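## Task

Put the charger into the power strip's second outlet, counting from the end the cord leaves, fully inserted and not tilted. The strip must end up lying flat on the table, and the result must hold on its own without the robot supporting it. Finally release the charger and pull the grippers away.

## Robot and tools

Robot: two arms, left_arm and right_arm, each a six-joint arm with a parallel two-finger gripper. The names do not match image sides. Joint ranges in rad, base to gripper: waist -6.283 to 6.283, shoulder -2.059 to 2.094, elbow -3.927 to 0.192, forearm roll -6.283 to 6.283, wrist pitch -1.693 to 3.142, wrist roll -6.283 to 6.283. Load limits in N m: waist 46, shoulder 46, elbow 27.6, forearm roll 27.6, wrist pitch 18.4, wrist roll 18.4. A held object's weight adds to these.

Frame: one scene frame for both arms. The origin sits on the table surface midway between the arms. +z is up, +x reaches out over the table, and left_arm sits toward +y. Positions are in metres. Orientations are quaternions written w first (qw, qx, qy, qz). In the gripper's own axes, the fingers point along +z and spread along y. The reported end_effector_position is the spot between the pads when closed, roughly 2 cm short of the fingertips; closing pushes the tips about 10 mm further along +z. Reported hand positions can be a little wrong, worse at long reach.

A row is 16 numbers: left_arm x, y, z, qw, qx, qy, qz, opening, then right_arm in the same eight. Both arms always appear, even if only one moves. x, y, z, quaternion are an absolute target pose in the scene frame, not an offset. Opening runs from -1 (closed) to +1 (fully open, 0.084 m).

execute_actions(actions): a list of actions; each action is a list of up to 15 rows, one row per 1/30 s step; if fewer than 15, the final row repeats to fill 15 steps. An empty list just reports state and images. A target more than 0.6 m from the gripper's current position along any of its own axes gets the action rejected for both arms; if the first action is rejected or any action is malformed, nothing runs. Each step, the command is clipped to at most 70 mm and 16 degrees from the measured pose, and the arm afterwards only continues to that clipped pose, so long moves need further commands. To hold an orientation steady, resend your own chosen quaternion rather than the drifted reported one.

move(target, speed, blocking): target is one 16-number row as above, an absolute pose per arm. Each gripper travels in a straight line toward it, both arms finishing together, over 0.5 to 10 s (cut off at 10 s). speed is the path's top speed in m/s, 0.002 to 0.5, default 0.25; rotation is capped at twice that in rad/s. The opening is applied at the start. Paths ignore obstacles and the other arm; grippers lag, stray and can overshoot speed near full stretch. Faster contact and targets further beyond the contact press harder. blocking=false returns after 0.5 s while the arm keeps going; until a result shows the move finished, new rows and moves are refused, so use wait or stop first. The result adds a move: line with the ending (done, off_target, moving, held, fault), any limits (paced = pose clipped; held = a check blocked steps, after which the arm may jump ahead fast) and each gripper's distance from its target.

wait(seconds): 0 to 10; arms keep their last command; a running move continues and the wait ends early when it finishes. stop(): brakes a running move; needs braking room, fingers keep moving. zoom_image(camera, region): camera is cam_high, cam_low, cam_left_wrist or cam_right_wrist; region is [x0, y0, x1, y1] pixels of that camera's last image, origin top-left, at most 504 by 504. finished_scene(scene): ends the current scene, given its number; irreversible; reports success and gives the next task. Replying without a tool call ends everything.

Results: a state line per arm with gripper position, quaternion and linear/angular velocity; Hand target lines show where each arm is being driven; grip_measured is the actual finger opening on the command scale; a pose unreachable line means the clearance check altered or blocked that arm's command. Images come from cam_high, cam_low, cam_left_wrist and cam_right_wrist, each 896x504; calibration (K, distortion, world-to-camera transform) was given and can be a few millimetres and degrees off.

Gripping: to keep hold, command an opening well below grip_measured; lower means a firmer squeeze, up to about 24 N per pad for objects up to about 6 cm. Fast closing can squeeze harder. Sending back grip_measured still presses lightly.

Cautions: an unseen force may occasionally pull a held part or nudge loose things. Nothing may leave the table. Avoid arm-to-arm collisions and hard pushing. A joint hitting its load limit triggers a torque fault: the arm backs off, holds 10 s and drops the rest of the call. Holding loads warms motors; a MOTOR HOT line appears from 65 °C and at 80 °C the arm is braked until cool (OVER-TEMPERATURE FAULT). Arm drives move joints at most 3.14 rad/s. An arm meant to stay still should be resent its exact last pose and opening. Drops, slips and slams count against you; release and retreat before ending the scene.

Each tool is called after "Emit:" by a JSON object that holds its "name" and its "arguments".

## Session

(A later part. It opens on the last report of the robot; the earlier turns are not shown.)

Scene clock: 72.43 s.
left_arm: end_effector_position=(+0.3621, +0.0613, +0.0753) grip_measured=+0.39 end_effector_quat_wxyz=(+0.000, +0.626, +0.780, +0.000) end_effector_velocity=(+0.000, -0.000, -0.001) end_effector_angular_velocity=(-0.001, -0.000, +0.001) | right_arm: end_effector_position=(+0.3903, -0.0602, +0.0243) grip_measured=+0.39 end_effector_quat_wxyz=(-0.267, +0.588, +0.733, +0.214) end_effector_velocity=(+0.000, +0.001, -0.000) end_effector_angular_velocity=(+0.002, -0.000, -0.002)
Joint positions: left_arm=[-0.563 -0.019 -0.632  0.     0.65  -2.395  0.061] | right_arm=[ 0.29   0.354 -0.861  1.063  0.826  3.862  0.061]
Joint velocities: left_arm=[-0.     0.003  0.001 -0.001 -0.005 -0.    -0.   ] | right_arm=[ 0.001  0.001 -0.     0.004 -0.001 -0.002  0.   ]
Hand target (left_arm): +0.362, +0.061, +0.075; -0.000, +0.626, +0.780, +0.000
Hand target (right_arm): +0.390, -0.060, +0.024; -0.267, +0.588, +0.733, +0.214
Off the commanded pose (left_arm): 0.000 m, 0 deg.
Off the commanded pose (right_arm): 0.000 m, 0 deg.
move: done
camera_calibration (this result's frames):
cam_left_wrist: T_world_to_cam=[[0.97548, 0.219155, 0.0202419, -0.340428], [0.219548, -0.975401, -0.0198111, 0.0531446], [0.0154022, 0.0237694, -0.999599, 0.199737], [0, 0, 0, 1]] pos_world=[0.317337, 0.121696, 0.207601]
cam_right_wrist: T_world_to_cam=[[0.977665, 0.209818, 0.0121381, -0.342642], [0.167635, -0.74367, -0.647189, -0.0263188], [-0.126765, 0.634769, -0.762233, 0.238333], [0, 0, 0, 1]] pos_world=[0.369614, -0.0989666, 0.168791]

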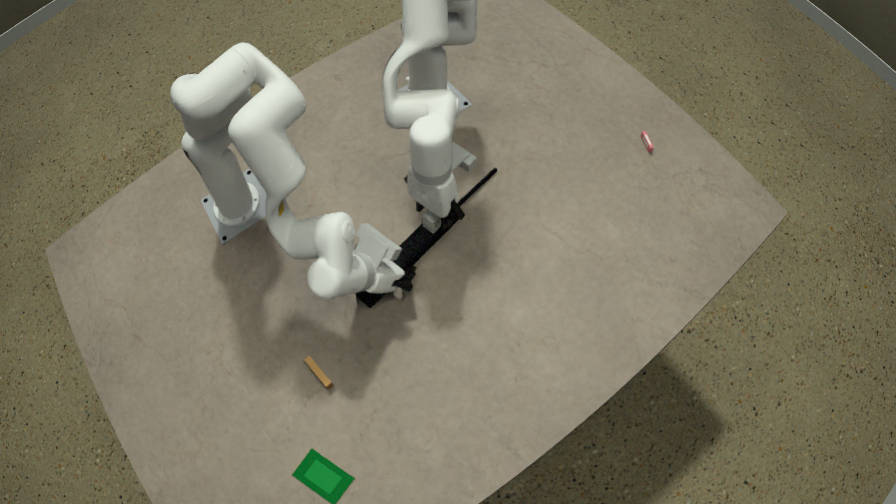

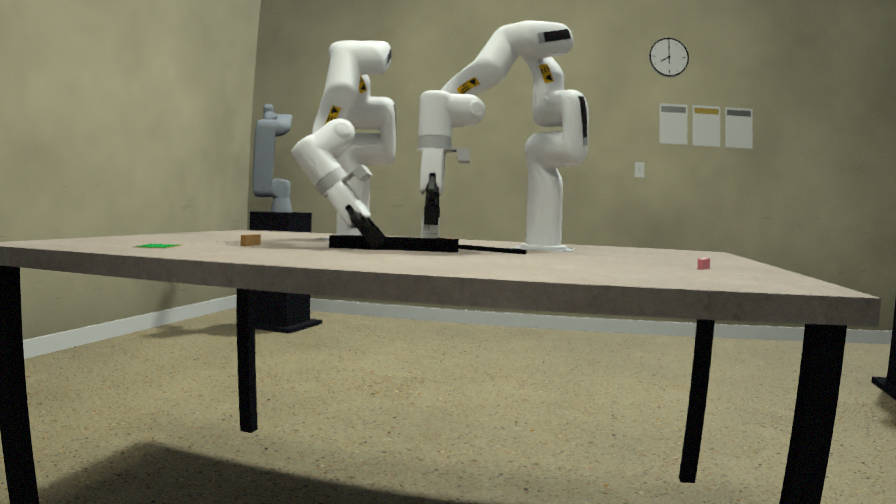

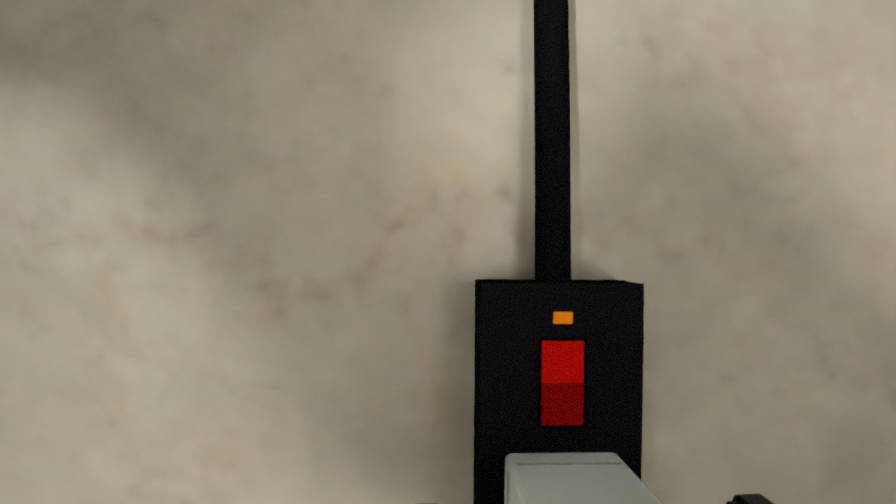

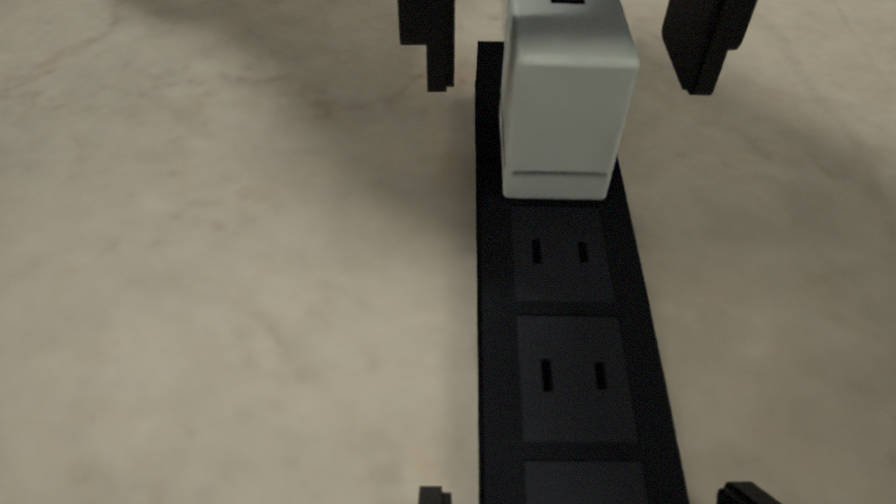

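Emit:
{"name": "move", "arguments": {"target": [0.3627,0.0585,0.056,0,0.6259,0.7799,0,0.1,0.390,-0.0603,0.027,-0.2667,0.5882,0.7329,0.2141,0.1], "speed": 0.05}}

Emit:
{"name": "execute_actions", "arguments": {"actions": [[[0.3627,0.0585,0.056,0,0.6259,0.7799,0,0.0,0.390,-0.0603,0.027,-0.2667,0.5882,0.7329,0.2141,0.05],[0.3627,0.0585,0.056,0,0.6259,0.7799,0,0.0,0.390,-0.0603,0.027,-0.2667,0.5882,0.7329,0.2141,0.0],[0.3627,0.0585,0.056,0,0.6259,0.7799,0,-0.05,0.390,-0.0603,0.027,-0.2667,0.5882,0.7329,0.2141,-0.05],[0.3627,0.0585,0.056,0,0.6259,0.7799,0,-0.1,0.390,-0.0603,0.027,-0.2667,0.5882,0.7329,0.2141,-0.1],[0.3627,0.0585,0.056,0,0.6259,0.7799,0,-0.15,0.390,-0.0603,0.027,-0.2667,0.5882,0.7329,0.2141,-0.2]],[[0.3627,0.0585,0.056,0,0.6259,0.7799,0,-0.15,0.390,-0.0603,0.027,-0.2667,0.5882,0.7329,0.2141,-0.8]]]}}

Scene clock: 81.33 s.
left_arm: end_effector_position=(+0.3627, +0.0586, +0.0563) grip_measured=+0.09 end_effector_quat_wxyz=(+0.000, +0.626, +0.780, +0.000) end_effector_velocity=(+0.001, -0.001, -0.001) end_effector_angular_velocity=(-0.002, -0.002, +0.001) | right_arm: end_effector_position=(+0.3891, -0.0605, +0.0261) grip_measured=+0.09 end_effector_quat_wxyz=(-0.267, +0.588, +0.733, +0.213) end_effector_velocity=(+0.001, -0.000, +0.001) end_effector_angular_velocity=(-0.001, -0.002, +0.001)
Joint positions: left_arm=[-0.567  0.039 -0.628  0.     0.59  -2.399  0.048] | right_arm=[ 0.289  0.347 -0.857  1.057  0.83   3.869  0.048]
Joint velocities: left_arm=[-0.     0.004 -0.001 -0.001 -0.005 -0.001 -0.   ] | right_arm=[-0.001 -0.    -0.002 -0.003  0.     0.001 -0.   ]
Hand target (left_arm): +0.363, +0.059, +0.056; -0.000, +0.626, +0.780, +0.000
Hand target (right_arm): +0.390, -0.060, +0.027; -0.267, +0.588, +0.733, +0.214
Off the commanded pose (left_arm): 0.000 m, 0 deg.
Off the commanded pose (right_arm): 0.001 m, 0 deg.
move: done
camera_calibration (this result's frames):
cam_left_wrist: T_world_to_cam=[[0.975493, 0.21911, 0.0200916, -0.340067], [0.219501, -0.975409, -0.0199215, 0.04995], [0.0152325, 0.0238435, -0.9996, 0.180787], [0, 0, 0, 1]] pos_world=[0.318015, 0.118923, 0.188542]
cam_right_wrist: T_world_to_cam=[[0.977666, 0.20997, 0.0090081, -0.341298], [0.165808, -0.744287, -0.646951, -0.0245317], [-0.129135, 0.633995, -0.762479, 0.240651], [0, 0, 0, 1]] pos_world=[0.36882, -0.0991677, 0.170695]

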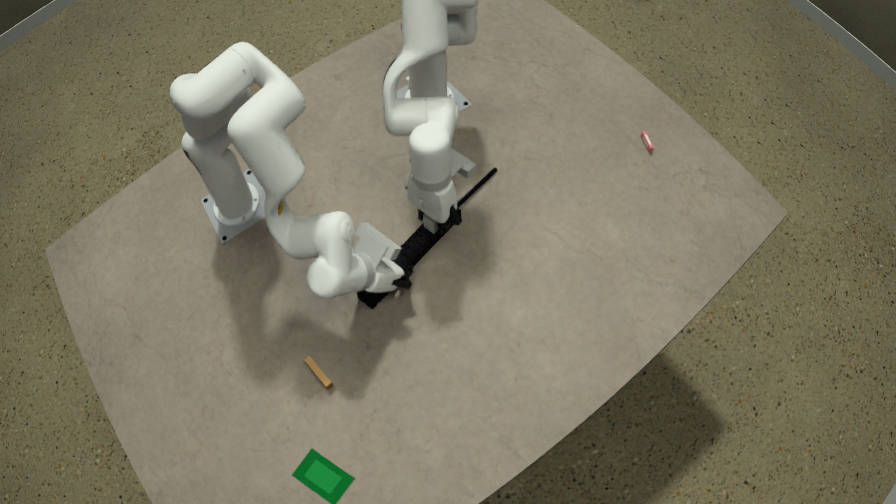

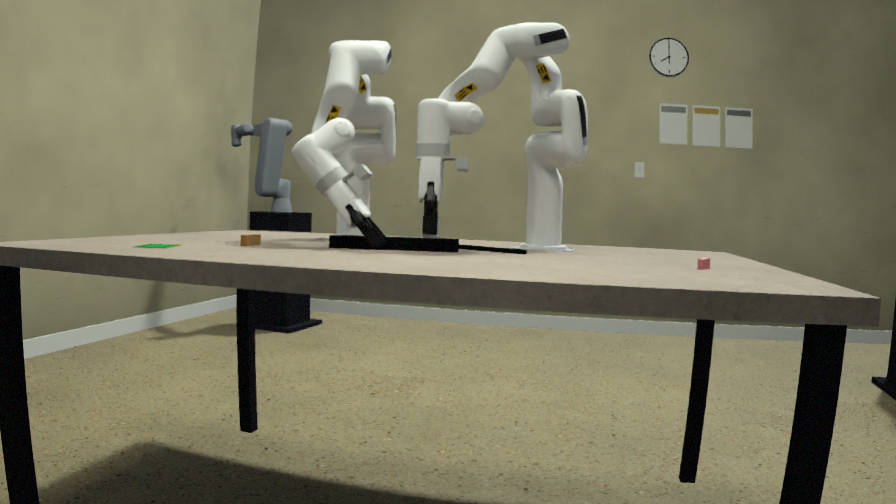

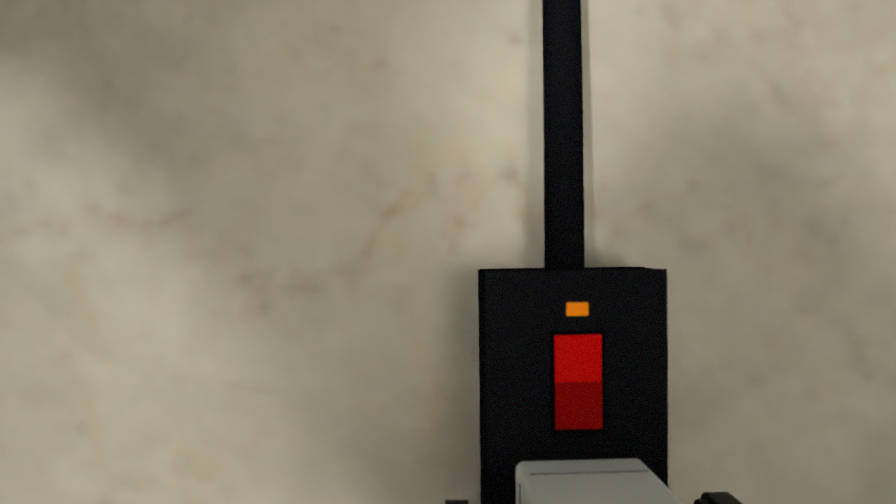

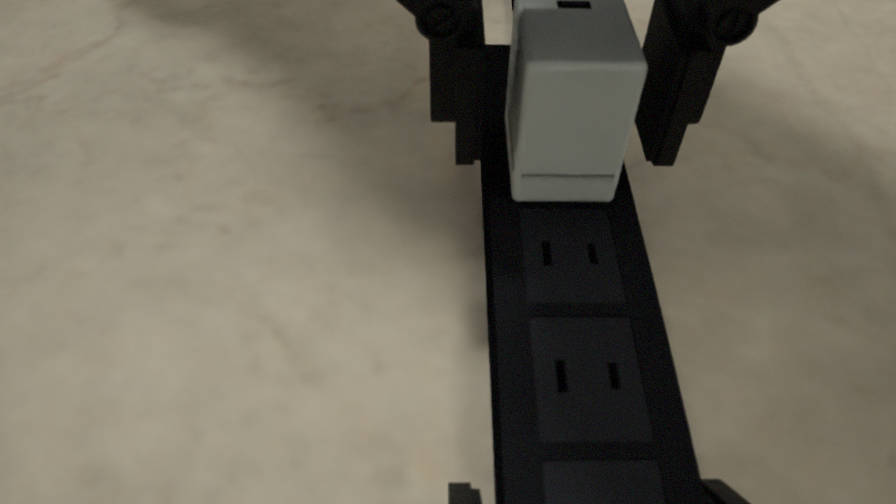

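Scene clock: 82.33 s.
left_arm: end_effector_position=(+0.3627, +0.0585, +0.0560) grip_measured=-0.16 end_effector_quat_wxyz=(+0.000, +0.626, +0.780, +0.000) end_effector_velocity=(+0.000, +0.000, +0.000) end_effector_angular_velocity=(+0.000, -0.000, -0.001) | right_arm: end_effector_position=(+0.3898, -0.0603, +0.0269) grip_measured=-0.03 end_effector_quat_wxyz=(-0.267, +0.588, +0.733, +0.214) end_effector_velocity=(+0.001, -0.000, +0.001) end_effector_angular_velocity=(+0.001, -0.003, +0.001)
Joint positions: left_arm=[-0.567  0.039 -0.629  0.     0.589 -2.399  0.037] | right_arm=[ 0.289  0.346 -0.858  1.057  0.83   3.869  0.043]
Joint velocities: left_arm=[ 0.    -0.     0.     0.001  0.     0.    -0.   ] | right_arm=[-0.001 -0.002 -0.002 -0.001  0.001 -0.    -0.   ]
Hand target (left_arm): +0.363, +0.059, +0.056; -0.000, +0.626, +0.780, +0.000
Hand target (right_arm): +0.390, -0.060, +0.027; -0.267, +0.588, +0.733, +0.214
Off the commanded pose (left_arm): 0.000 m, 0 deg.
Off the commanded pose (right_arm): 0.000 m, 0 deg.
camera_calibration (this result's frames):
cam_left_wrist: T_world_to_cam=[[0.975518, 0.219025, 0.0198206, -0.340009], [0.219411, -0.975427, -0.0200306, 0.0499382], [0.0149463, 0.0238891, -0.999603, 0.18064], [0, 0, 0, 1]] pos_world=[0.318028, 0.118866, 0.188308]
cam_right_wrist: T_world_to_cam=[[0.977639, 0.209996, 0.0110853, -0.342143], [0.167108, -0.743812, -0.647161, -0.0244405], [-0.127656, 0.634543, -0.762272, 0.240641], [0, 0, 0, 1]] pos_world=[0.369296, -0.0990274, 0.17141]

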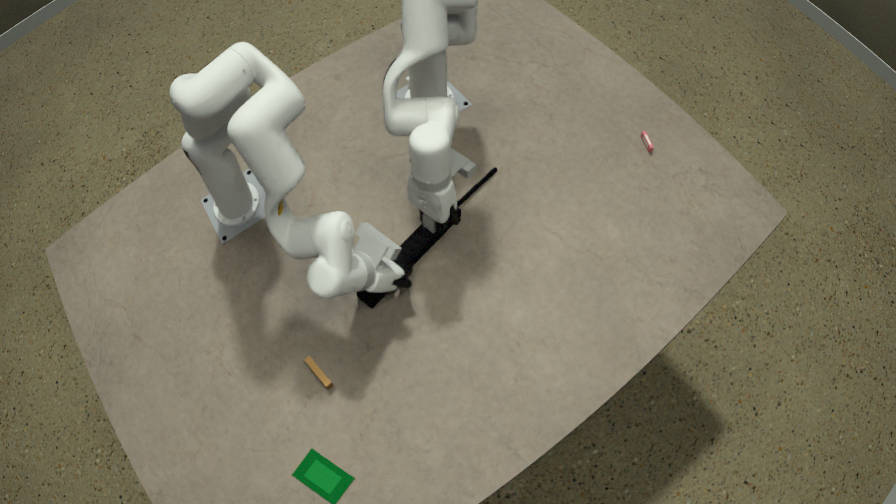

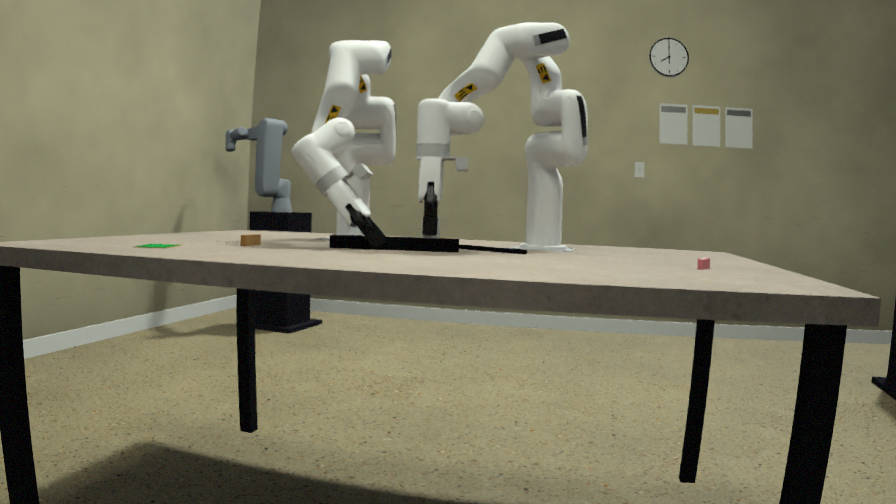

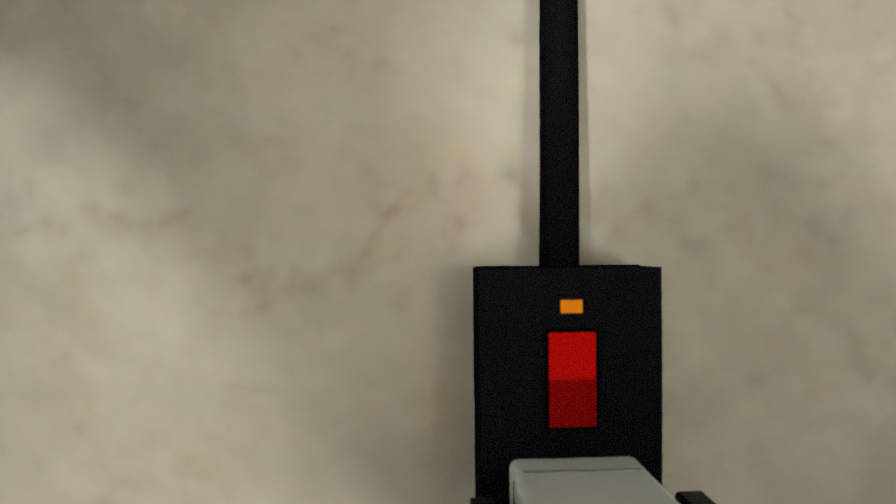

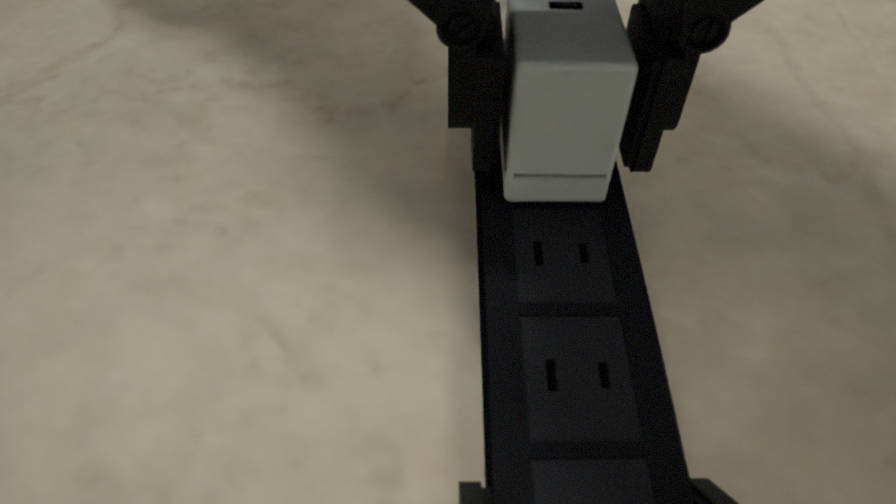

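Emit:
{"name": "zoom_image", "arguments": {"camera": "cam_right_wrist", "region": [430,0,710,280]}}

Emit:
{"name": "zoom_image", "arguments": {"camera": "cam_left_wrist", "region": [450,400,750,504]}}

Region (430, 0, 710, 280) of cam_right_wrist's 896x504 image, scaled by 1.800, with more detail than that image has.

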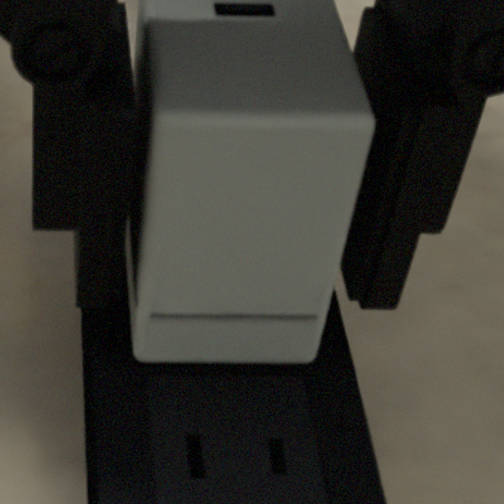

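Region (450, 400, 750, 504) of cam_left_wrist's 896x504 image, scaled by 1.680, with more detail than that image has; it fills the top 175 rows of this view, and the rest is white.

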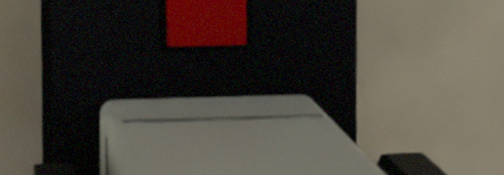

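Emit:
{"name": "execute_actions", "arguments": {"actions": [[[0.3614,0.0582,0.056,0,0.6259,0.7799,0,-0.2,0.390,-0.0603,0.027,-0.2667,0.5882,0.7329,0.2141,-0.8]],[[0.3614,0.0582,0.056,0,0.6259,0.7799,0,-0.25,0.390,-0.0603,0.027,-0.2667,0.5882,0.7329,0.2141,-0.8],[0.3614,0.0582,0.056,0,0.6259,0.7799,0,-0.28,0.390,-0.0603,0.027,-0.2667,0.5882,0.7329,0.2141,-0.8],[0.3614,0.0582,0.056,0,0.6259,0.7799,0,-0.31,0.390,-0.0603,0.027,-0.2667,0.5882,0.7329,0.2141,-0.8],[0.3614,0.0582,0.056,0,0.6259,0.7799,0,-0.34,0.390,-0.0603,0.027,-0.2667,0.5882,0.7329,0.2141,-0.8],[0.3614,0.0582,0.056,0,0.6259,0.7799,0,-0.37,0.390,-0.0603,0.027,-0.2667,0.5882,0.7329,0.2141,-0.8],[0.3614,0.0582,0.056,0,0.6259,0.7799,0,-0.4,0.390,-0.0603,0.027,-0.2667,0.5882,0.7329,0.2141,-0.8],[0.3614,0.0582,0.056,0,0.6259,0.7799,0,-0.45,0.390,-0.0603,0.027,-0.2667,0.5882,0.7329,0.2141,-0.8]],[[0.3614,0.0582,0.056,0,0.6259,0.7799,0,-1,0.390,-0.0603,0.027,-0.2667,0.5882,0.7329,0.2141,-1]]]}}

Emit:
{"name": "move", "arguments": {"target": [0.3614,0.0582,0.064,0,0.6259,0.7799,0,-1,0.390,-0.0603,0.026,-0.2667,0.5882,0.7329,0.2141,-1], "speed": 0.015}}

Emit:
{"name": "zoom_image", "arguments": {"camera": "cam_low", "region": [320,170,480,270]}}

Scene clock: 101.87 s.
left_arm: end_effector_position=(+0.3615, +0.0582, +0.0560) grip_measured=-0.33 end_effector_quat_wxyz=(+0.000, +0.626, +0.780, +0.000) end_effector_velocity=(-0.000, -0.000, +0.000) end_effector_angular_velocity=(+0.000, -0.001, -0.002) | right_arm: end_effector_position=(+0.3899, -0.0603, +0.0269) grip_measured=-0.03 end_effector_quat_wxyz=(-0.267, +0.588, +0.733, +0.214) end_effector_velocity=(-0.001, -0.000, -0.001) end_effector_angular_velocity=(-0.001, +0.002, +0.000)
Joint positions: left_arm=[-0.57   0.037 -0.625  0.     0.589 -2.402  0.03 ] | right_arm=[ 0.289  0.346 -0.858  1.057  0.83   3.869  0.043]
Joint velocities: left_arm=[-0.001 -0.    -0.     0.001 -0.    -0.     0.   ] | right_arm=[-0.     0.001  0.001 -0.     0.     0.    -0.   ]
Hand target (left_arm): +0.361, +0.058, +0.056; -0.000, +0.626, +0.780, +0.000
Hand target (right_arm): +0.390, -0.060, +0.027; -0.267, +0.588, +0.733, +0.214
Off the commanded pose (left_arm): 0.000 m, 0 deg.
Off the commanded pose (right_arm): 0.000 m, 0 deg.
camera_calibration (this result's frames):
cam_left_wrist: T_world_to_cam=[[0.975503, 0.219082, 0.0199229, -0.338735], [0.219469, -0.975416, -0.0199398, 0.0498888], [0.0150647, 0.0238238, -0.999603, 0.180664], [0, 0, 0, 1]] pos_world=[0.316767, 0.118569, 0.188335]
cam_right_wrist: T_world_to_cam=[[0.977657, 0.209905, 0.0112595, -0.342234], [0.167151, -0.743811, -0.647152, -0.0244435], [-0.127465, 0.634575, -0.762278, 0.240631], [0, 0, 0, 1]] pos_world=[0.369345, -0.0990434, 0.171462]

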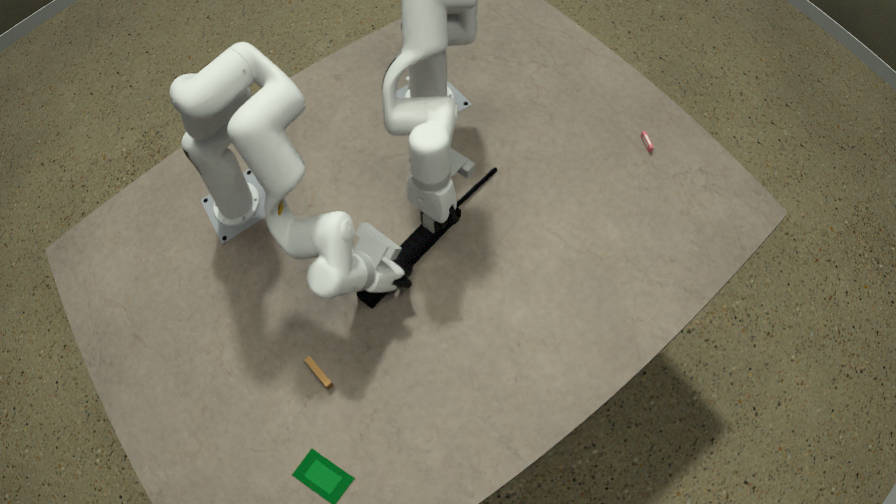

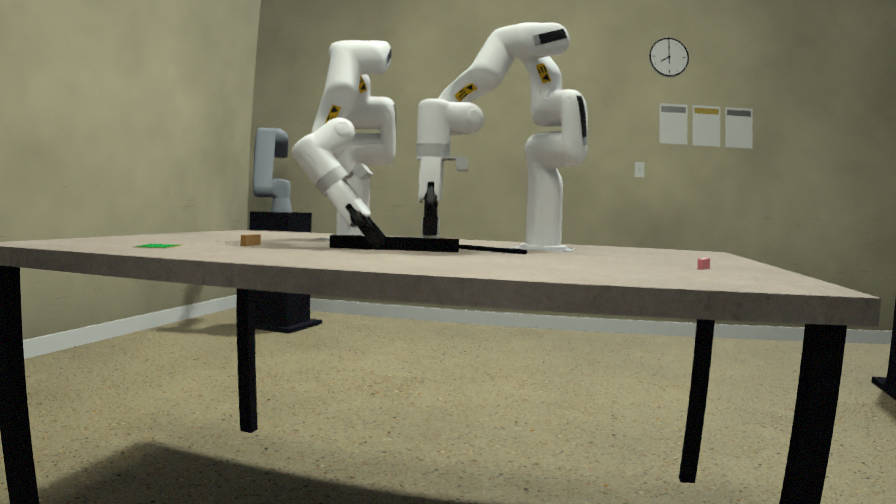

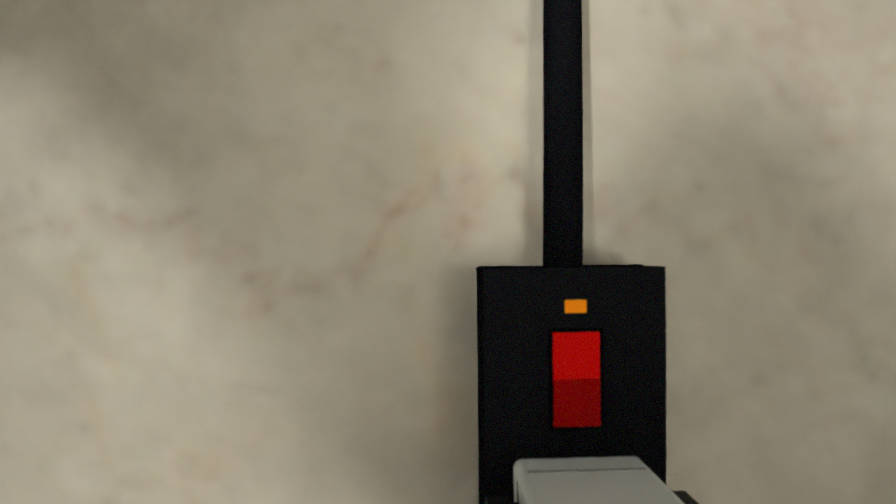

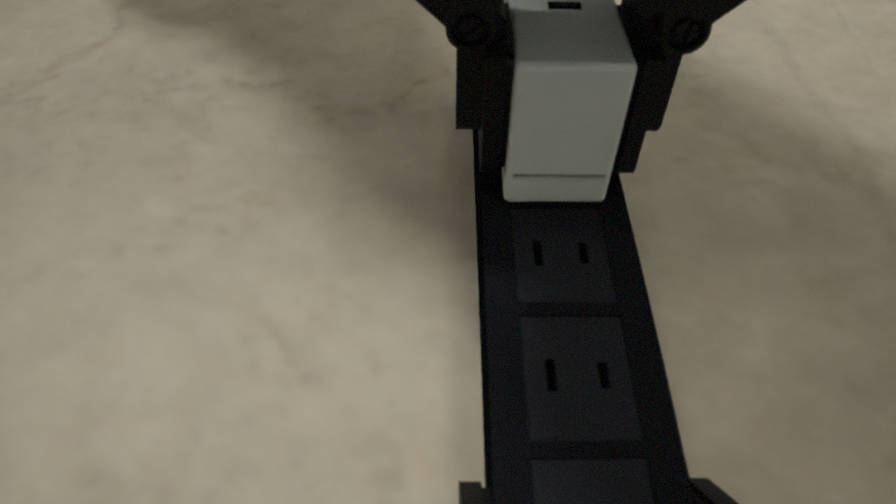

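Scene clock: 102.67 s.
left_arm: end_effector_position=(+0.3611, +0.0585, +0.0635) grip_measured=-0.33 end_effector_quat_wxyz=(-0.001, +0.626, +0.780, -0.000) end_effector_velocity=(+0.000, +0.000, +0.001) end_effector_angular_velocity=(-0.000, -0.000, +0.000) | right_arm: end_effector_position=(+0.3906, -0.0596, +0.0272) grip_measured=-0.03 end_effector_quat_wxyz=(-0.267, +0.587, +0.733, +0.215) end_effector_velocity=(-0.001, -0.001, -0.001) end_effector_angular_velocity=(-0.003, +0.001, +0.000)
Joint positions: left_arm=[-0.57   0.016 -0.629 -0.     0.614 -2.402  0.03 ] | right_arm=[ 0.29   0.347 -0.86   1.059  0.83   3.866  0.043]
Joint velocities: left_arm=[ 0.    -0.002 -0.     0.     0.002 -0.     0.   ] | right_arm=[ 0.     0.002  0.001 -0.001 -0.002 -0.001 -0.   ]
Hand target (left_arm): +0.361, +0.058, +0.064; +0.000, +0.626, +0.780, -0.000
Hand target (right_arm): +0.390, -0.060, +0.026; -0.267, +0.588, +0.733, +0.214
Off the commanded pose (left_arm): 0.001 m, 0 deg.
Off the commanded pose (right_arm): 0.001 m, 0 deg.
move: done
camera_calibration (this result's frames):
cam_left_wrist: T_world_to_cam=[[0.975521, 0.219095, 0.0188987, -0.33851], [0.219473, -0.975392, -0.02102, 0.0504751], [0.0138282, 0.0246532, -0.9996, 0.188474], [0, 0, 0, 1]] pos_world=[0.316539, 0.118752, 0.195857]
cam_right_wrist: T_world_to_cam=[[0.9775, 0.210504, 0.0134728, -0.343], [0.168847, -0.742577, -0.648128, -0.0244568], [-0.126429, 0.63582, -0.761412, 0.240093], [0, 0, 0, 1]] pos_world=[0.369767, -0.0986139, 0.171579]

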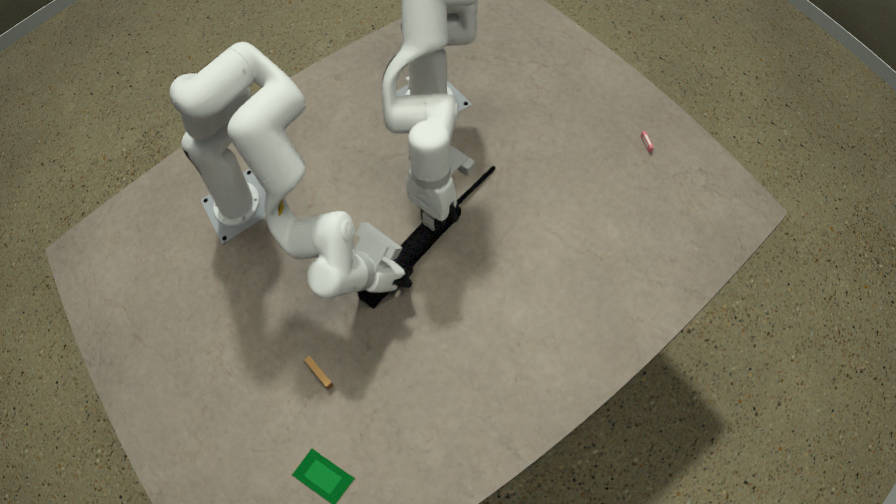

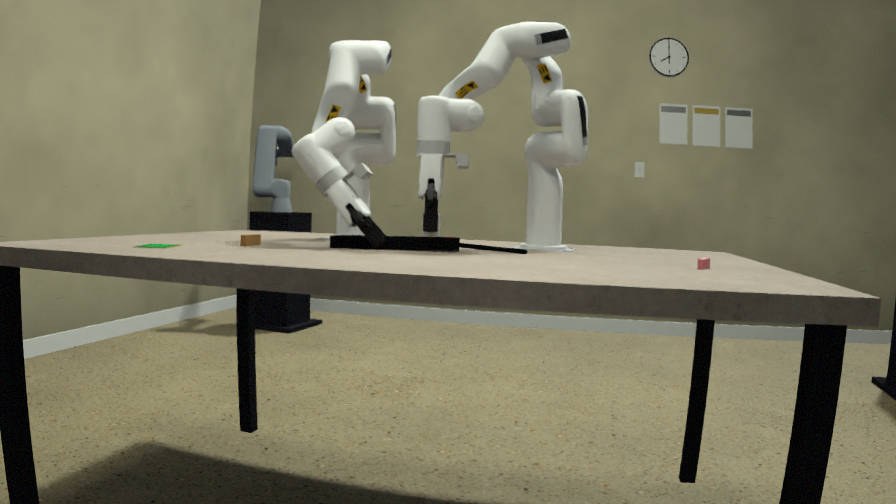

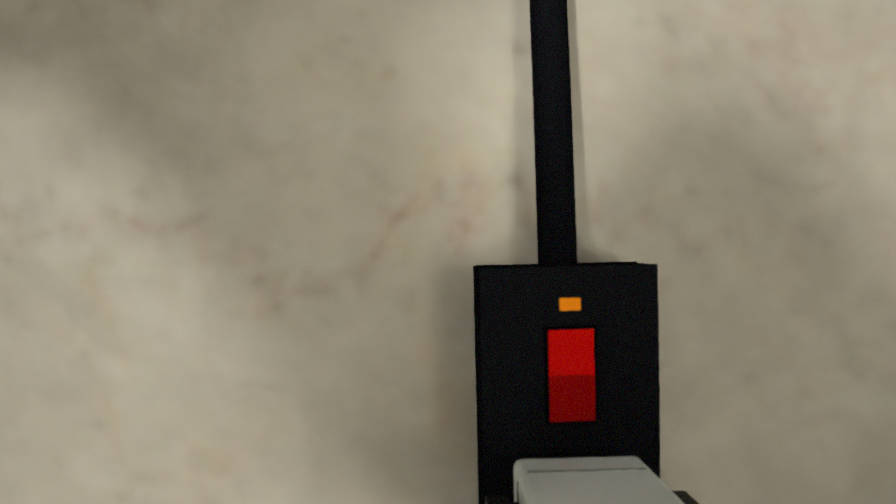

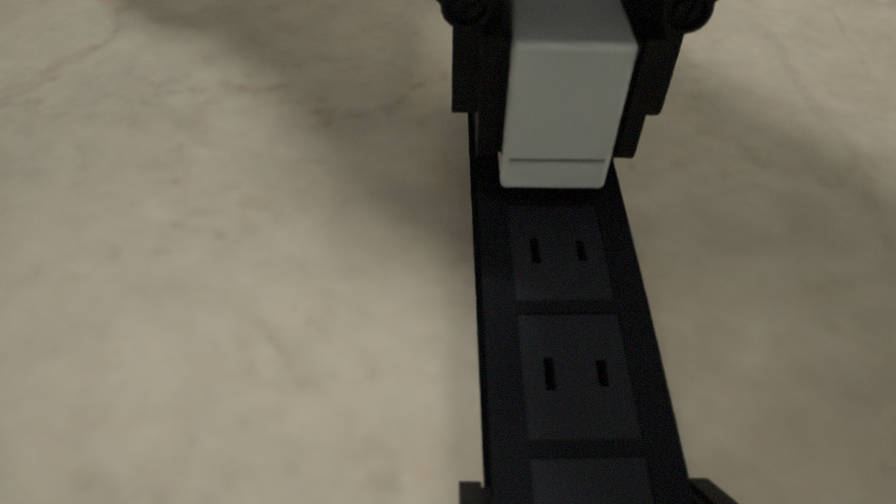

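Region (320, 170, 480, 270) of cam_low's 896x504 image, scaled by 3.150, with more detail than that image has; it fills the top 315 rows of this view, and the rest is white.

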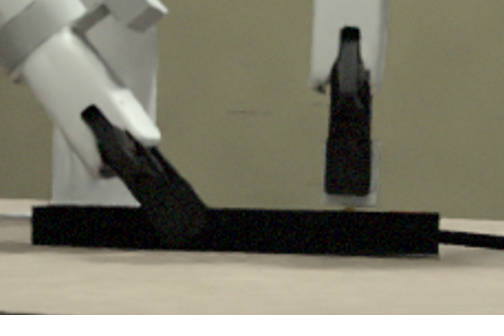

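It's coming out. Continue.

Emit:
{"name": "move", "arguments": {"target": [0.3614,0.0582,0.082,0,0.6259,0.7799,0,-1,0.390,-0.0603,0.026,-0.2667,0.5882,0.7329,0.2141,-1], "speed": 0.015}}

Emit:
{"name": "zoom_image", "arguments": {"camera": "cam_low", "region": [320,170,480,270]}}

Scene clock: 118.17 s.
left_arm: end_effector_position=(+0.3615, +0.0581, +0.0819) grip_measured=-0.33 end_effector_quat_wxyz=(+0.000, +0.626, +0.780, -0.000) end_effector_velocity=(-0.001, +0.001, +0.000) end_effector_angular_velocity=(+0.003, +0.003, +0.000) | right_arm: end_effector_position=(+0.3900, -0.0603, +0.0260) grip_measured=-0.03 end_effector_quat_wxyz=(-0.267, +0.588, +0.733, +0.214) end_effector_velocity=(-0.001, -0.000, -0.001) end_effector_angular_velocity=(-0.000, +0.002, +0.001)
Joint positions: left_arm=[-0.57  -0.031 -0.641 -0.     0.672 -2.402  0.03 ] | right_arm=[ 0.289  0.348 -0.859  1.059  0.829  3.866  0.043]
Joint velocities: left_arm=[ 0.    -0.002  0.001  0.     0.005  0.     0.   ] | right_arm=[ 0.     0.001  0.001 -0.     0.    -0.    -0.   ]
Hand target (left_arm): +0.361, +0.058, +0.082; +0.000, +0.626, +0.780, -0.000
Hand target (right_arm): +0.390, -0.060, +0.026; -0.267, +0.588, +0.733, +0.214
Off the commanded pose (left_arm): 0.000 m, 0 deg.
Off the commanded pose (right_arm): 0.000 m, 0 deg.
move: done
camera_calibration (this result's frames):
cam_left_wrist: T_world_to_cam=[[0.975536, 0.218949, 0.0197912, -0.339236], [0.219333, -0.975447, -0.0199039, 0.0503701], [0.0149473, 0.0237578, -0.999606, 0.206541], [0, 0, 0, 1]] pos_world=[0.316802, 0.118502, 0.214177]
cam_right_wrist: T_world_to_cam=[[0.977678, 0.209796, 0.0114704, -0.342348], [0.167203, -0.743809, -0.647141, -0.0250829], [-0.127236, 0.634613, -0.762284, 0.239838], [0, 0, 0, 1]] pos_world=[0.369416, -0.0990383, 0.170519]

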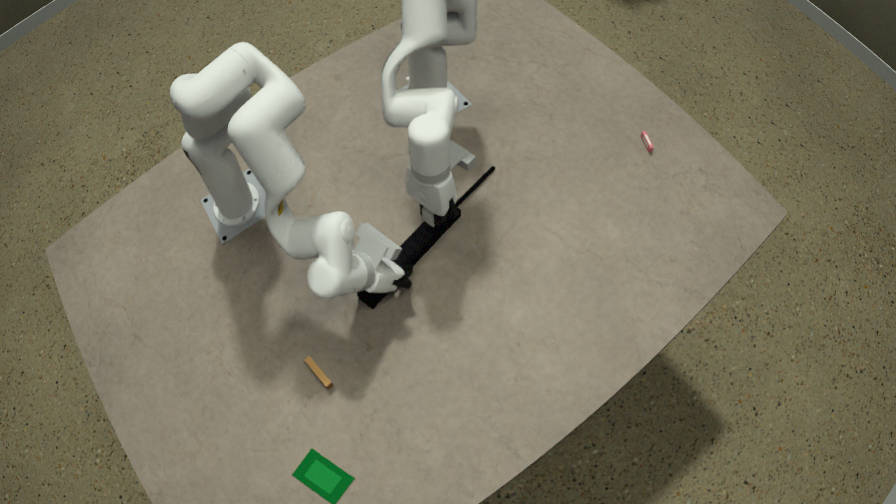

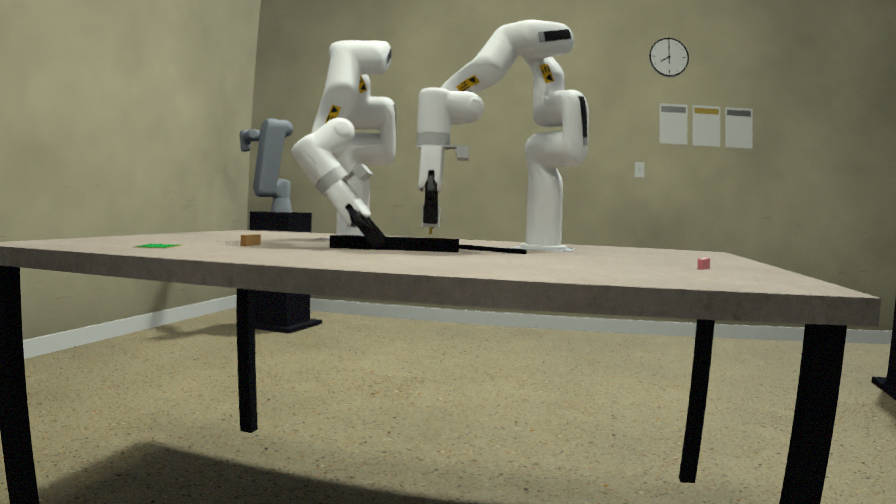

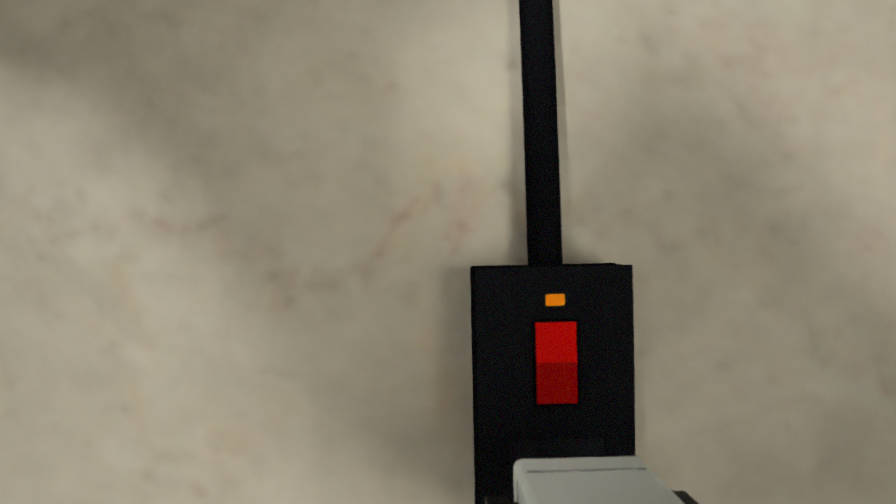

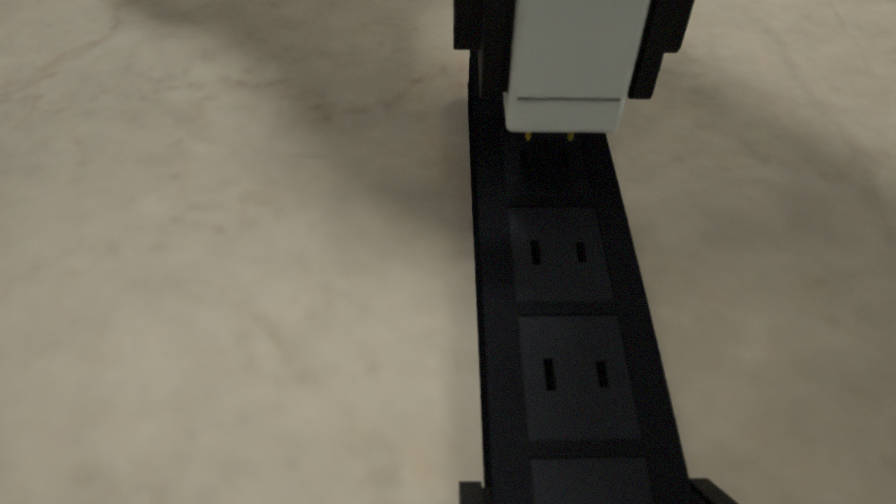

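Region (320, 170, 480, 270) of cam_low's 896x504 image, scaled by 3.150, with more detail than that image has; it fills the top 315 rows of this view, and the rest is white.

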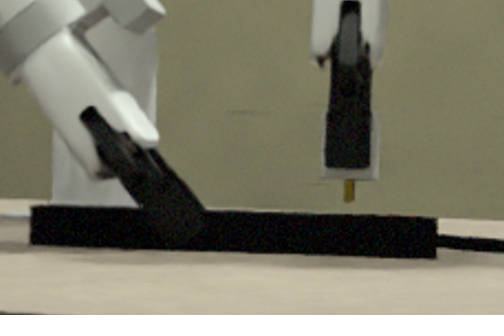

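Emit:
{"name": "move", "arguments": {"target": [0.3701,0.0212,0.082,0,0.6259,0.7799,0,-1,0.390,-0.0603,0.026,-0.2667,0.5882,0.7329,0.2141,-1], "speed": 0.05}}

Emit:
{"name": "zoom_image", "arguments": {"camera": "cam_left_wrist", "region": [450,254,700,504]}}

Emit:
{"name": "zoom_image", "arguments": {"camera": "cam_right_wrist", "region": [460,150,710,400]}}

Scene clock: 125.07 s.
left_arm: end_effector_position=(+0.3702, +0.0214, +0.0819) grip_measured=-0.33 end_effector_quat_wxyz=(-0.000, +0.626, +0.780, +0.000) end_effector_velocity=(+0.001, -0.001, +0.000) end_effector_angular_velocity=(-0.000, -0.000, +0.001) | right_arm: end_effector_position=(+0.3900, -0.0603, +0.0260) grip_measured=-0.03 end_effector_quat_wxyz=(-0.267, +0.588, +0.733, +0.214) end_effector_velocity=(+0.000, +0.000, +0.000) end_effector_angular_velocity=(-0.000, -0.001, +0.001)
Joint positions: left_arm=[-0.629  0.057 -0.748  0.     0.691 -2.461  0.03 ] | right_arm=[ 0.289  0.348 -0.859  1.059  0.829  3.866  0.043]
Joint velocities: left_arm=[-0.001  0.003 -0.004 -0.     0.001 -0.002  0.   ] | right_arm=[ 0.001  0.    -0.001 -0.    -0.    -0.     0.   ]
Hand target (left_arm): +0.370, +0.021, +0.082; -0.000, +0.626, +0.780, +0.000
Hand target (right_arm): +0.390, -0.060, +0.026; -0.267, +0.588, +0.733, +0.214
Off the commanded pose (left_arm): 0.000 m, 0 deg.
Off the commanded pose (right_arm): 0.000 m, 0 deg.
move: done
camera_calibration (this result's frames):
cam_left_wrist: T_world_to_cam=[[0.97551, 0.219058, 0.0198552, -0.339715], [0.219449, -0.975414, -0.0202551, 0.0126743], [0.0149299, 0.0241162, -0.999598, 0.207295], [0, 0, 0, 1]] pos_world=[0.325519, 0.0817808, 0.214214]
cam_right_wrist: T_world_to_cam=[[0.977675, 0.20981, 0.0114452, -0.342333], [0.167197, -0.743807, -0.647145, -0.0250792], [-0.127264, 0.634611, -0.762281, 0.239837], [0, 0, 0, 1]] pos_world=[0.369407, -0.0990322, 0.170511]

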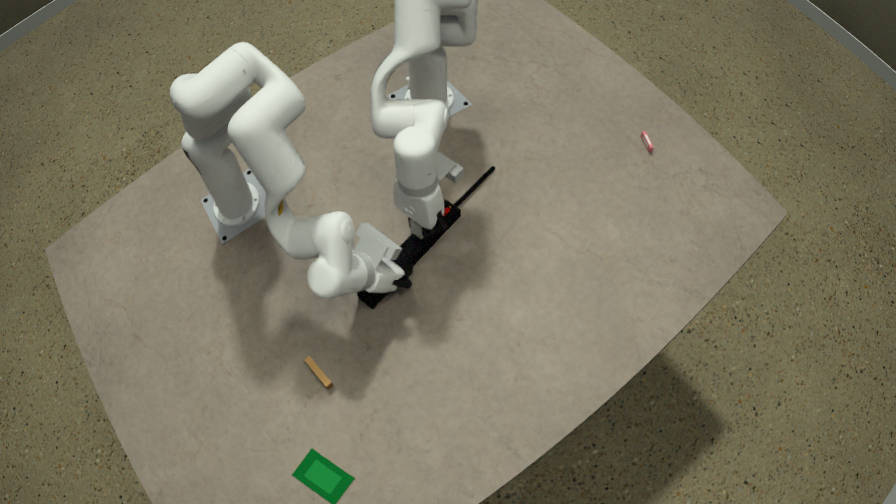

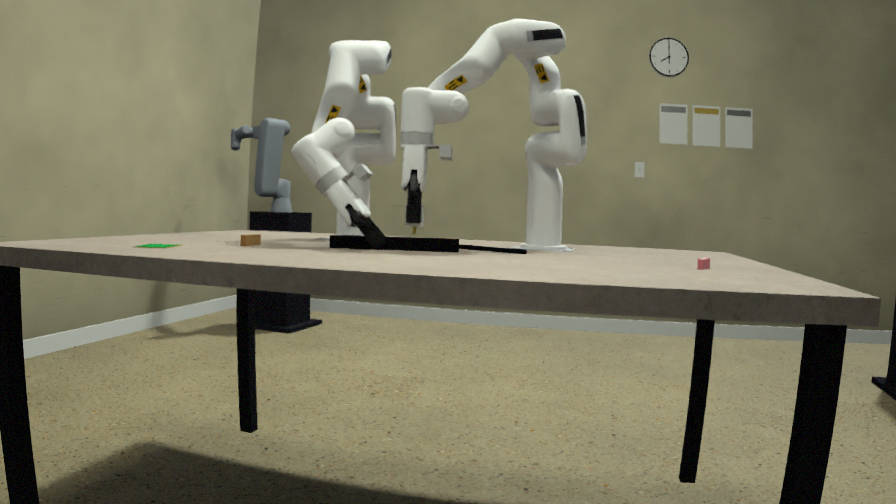

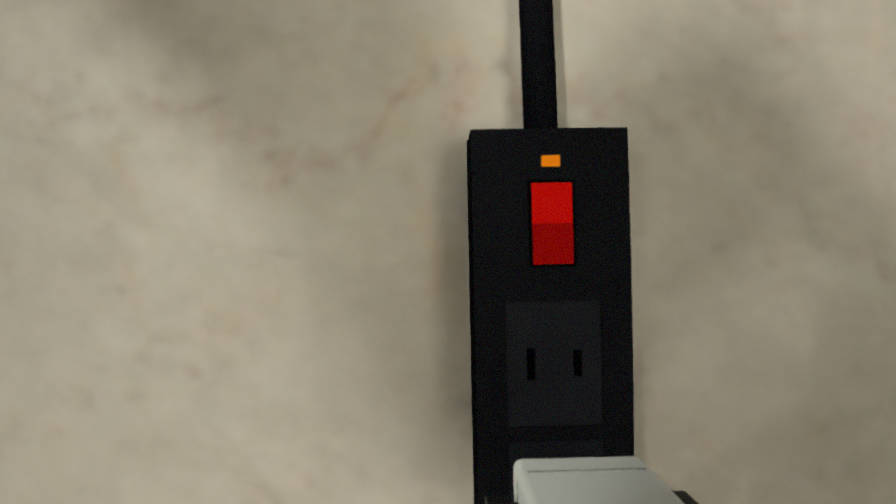

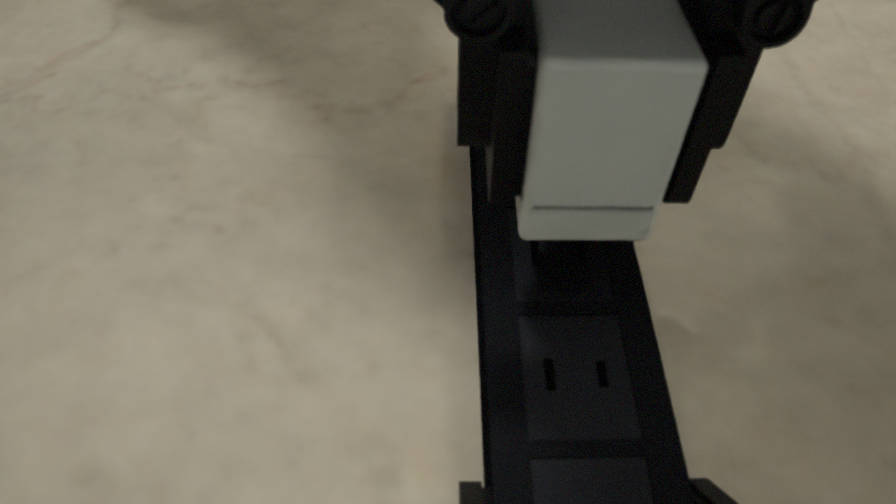

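Region (450, 254, 700, 504) of cam_left_wrist's 896x504 image, scaled by 2.016, with more detail than that image has.

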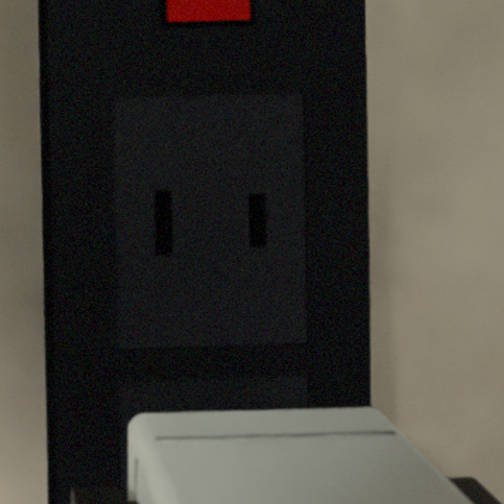

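Region (460, 150, 710, 400) of cam_right_wrist's 896x504 image, scaled by 2.016, with more detail than that image has.

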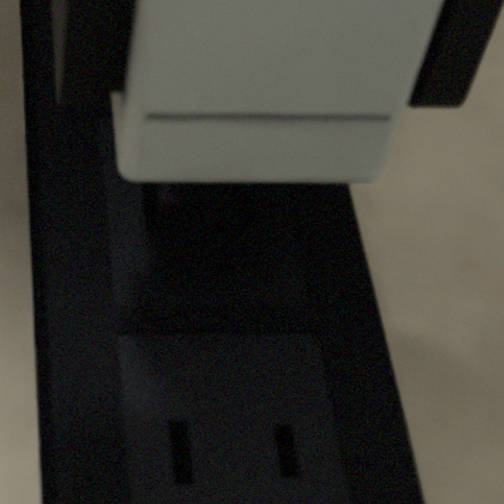

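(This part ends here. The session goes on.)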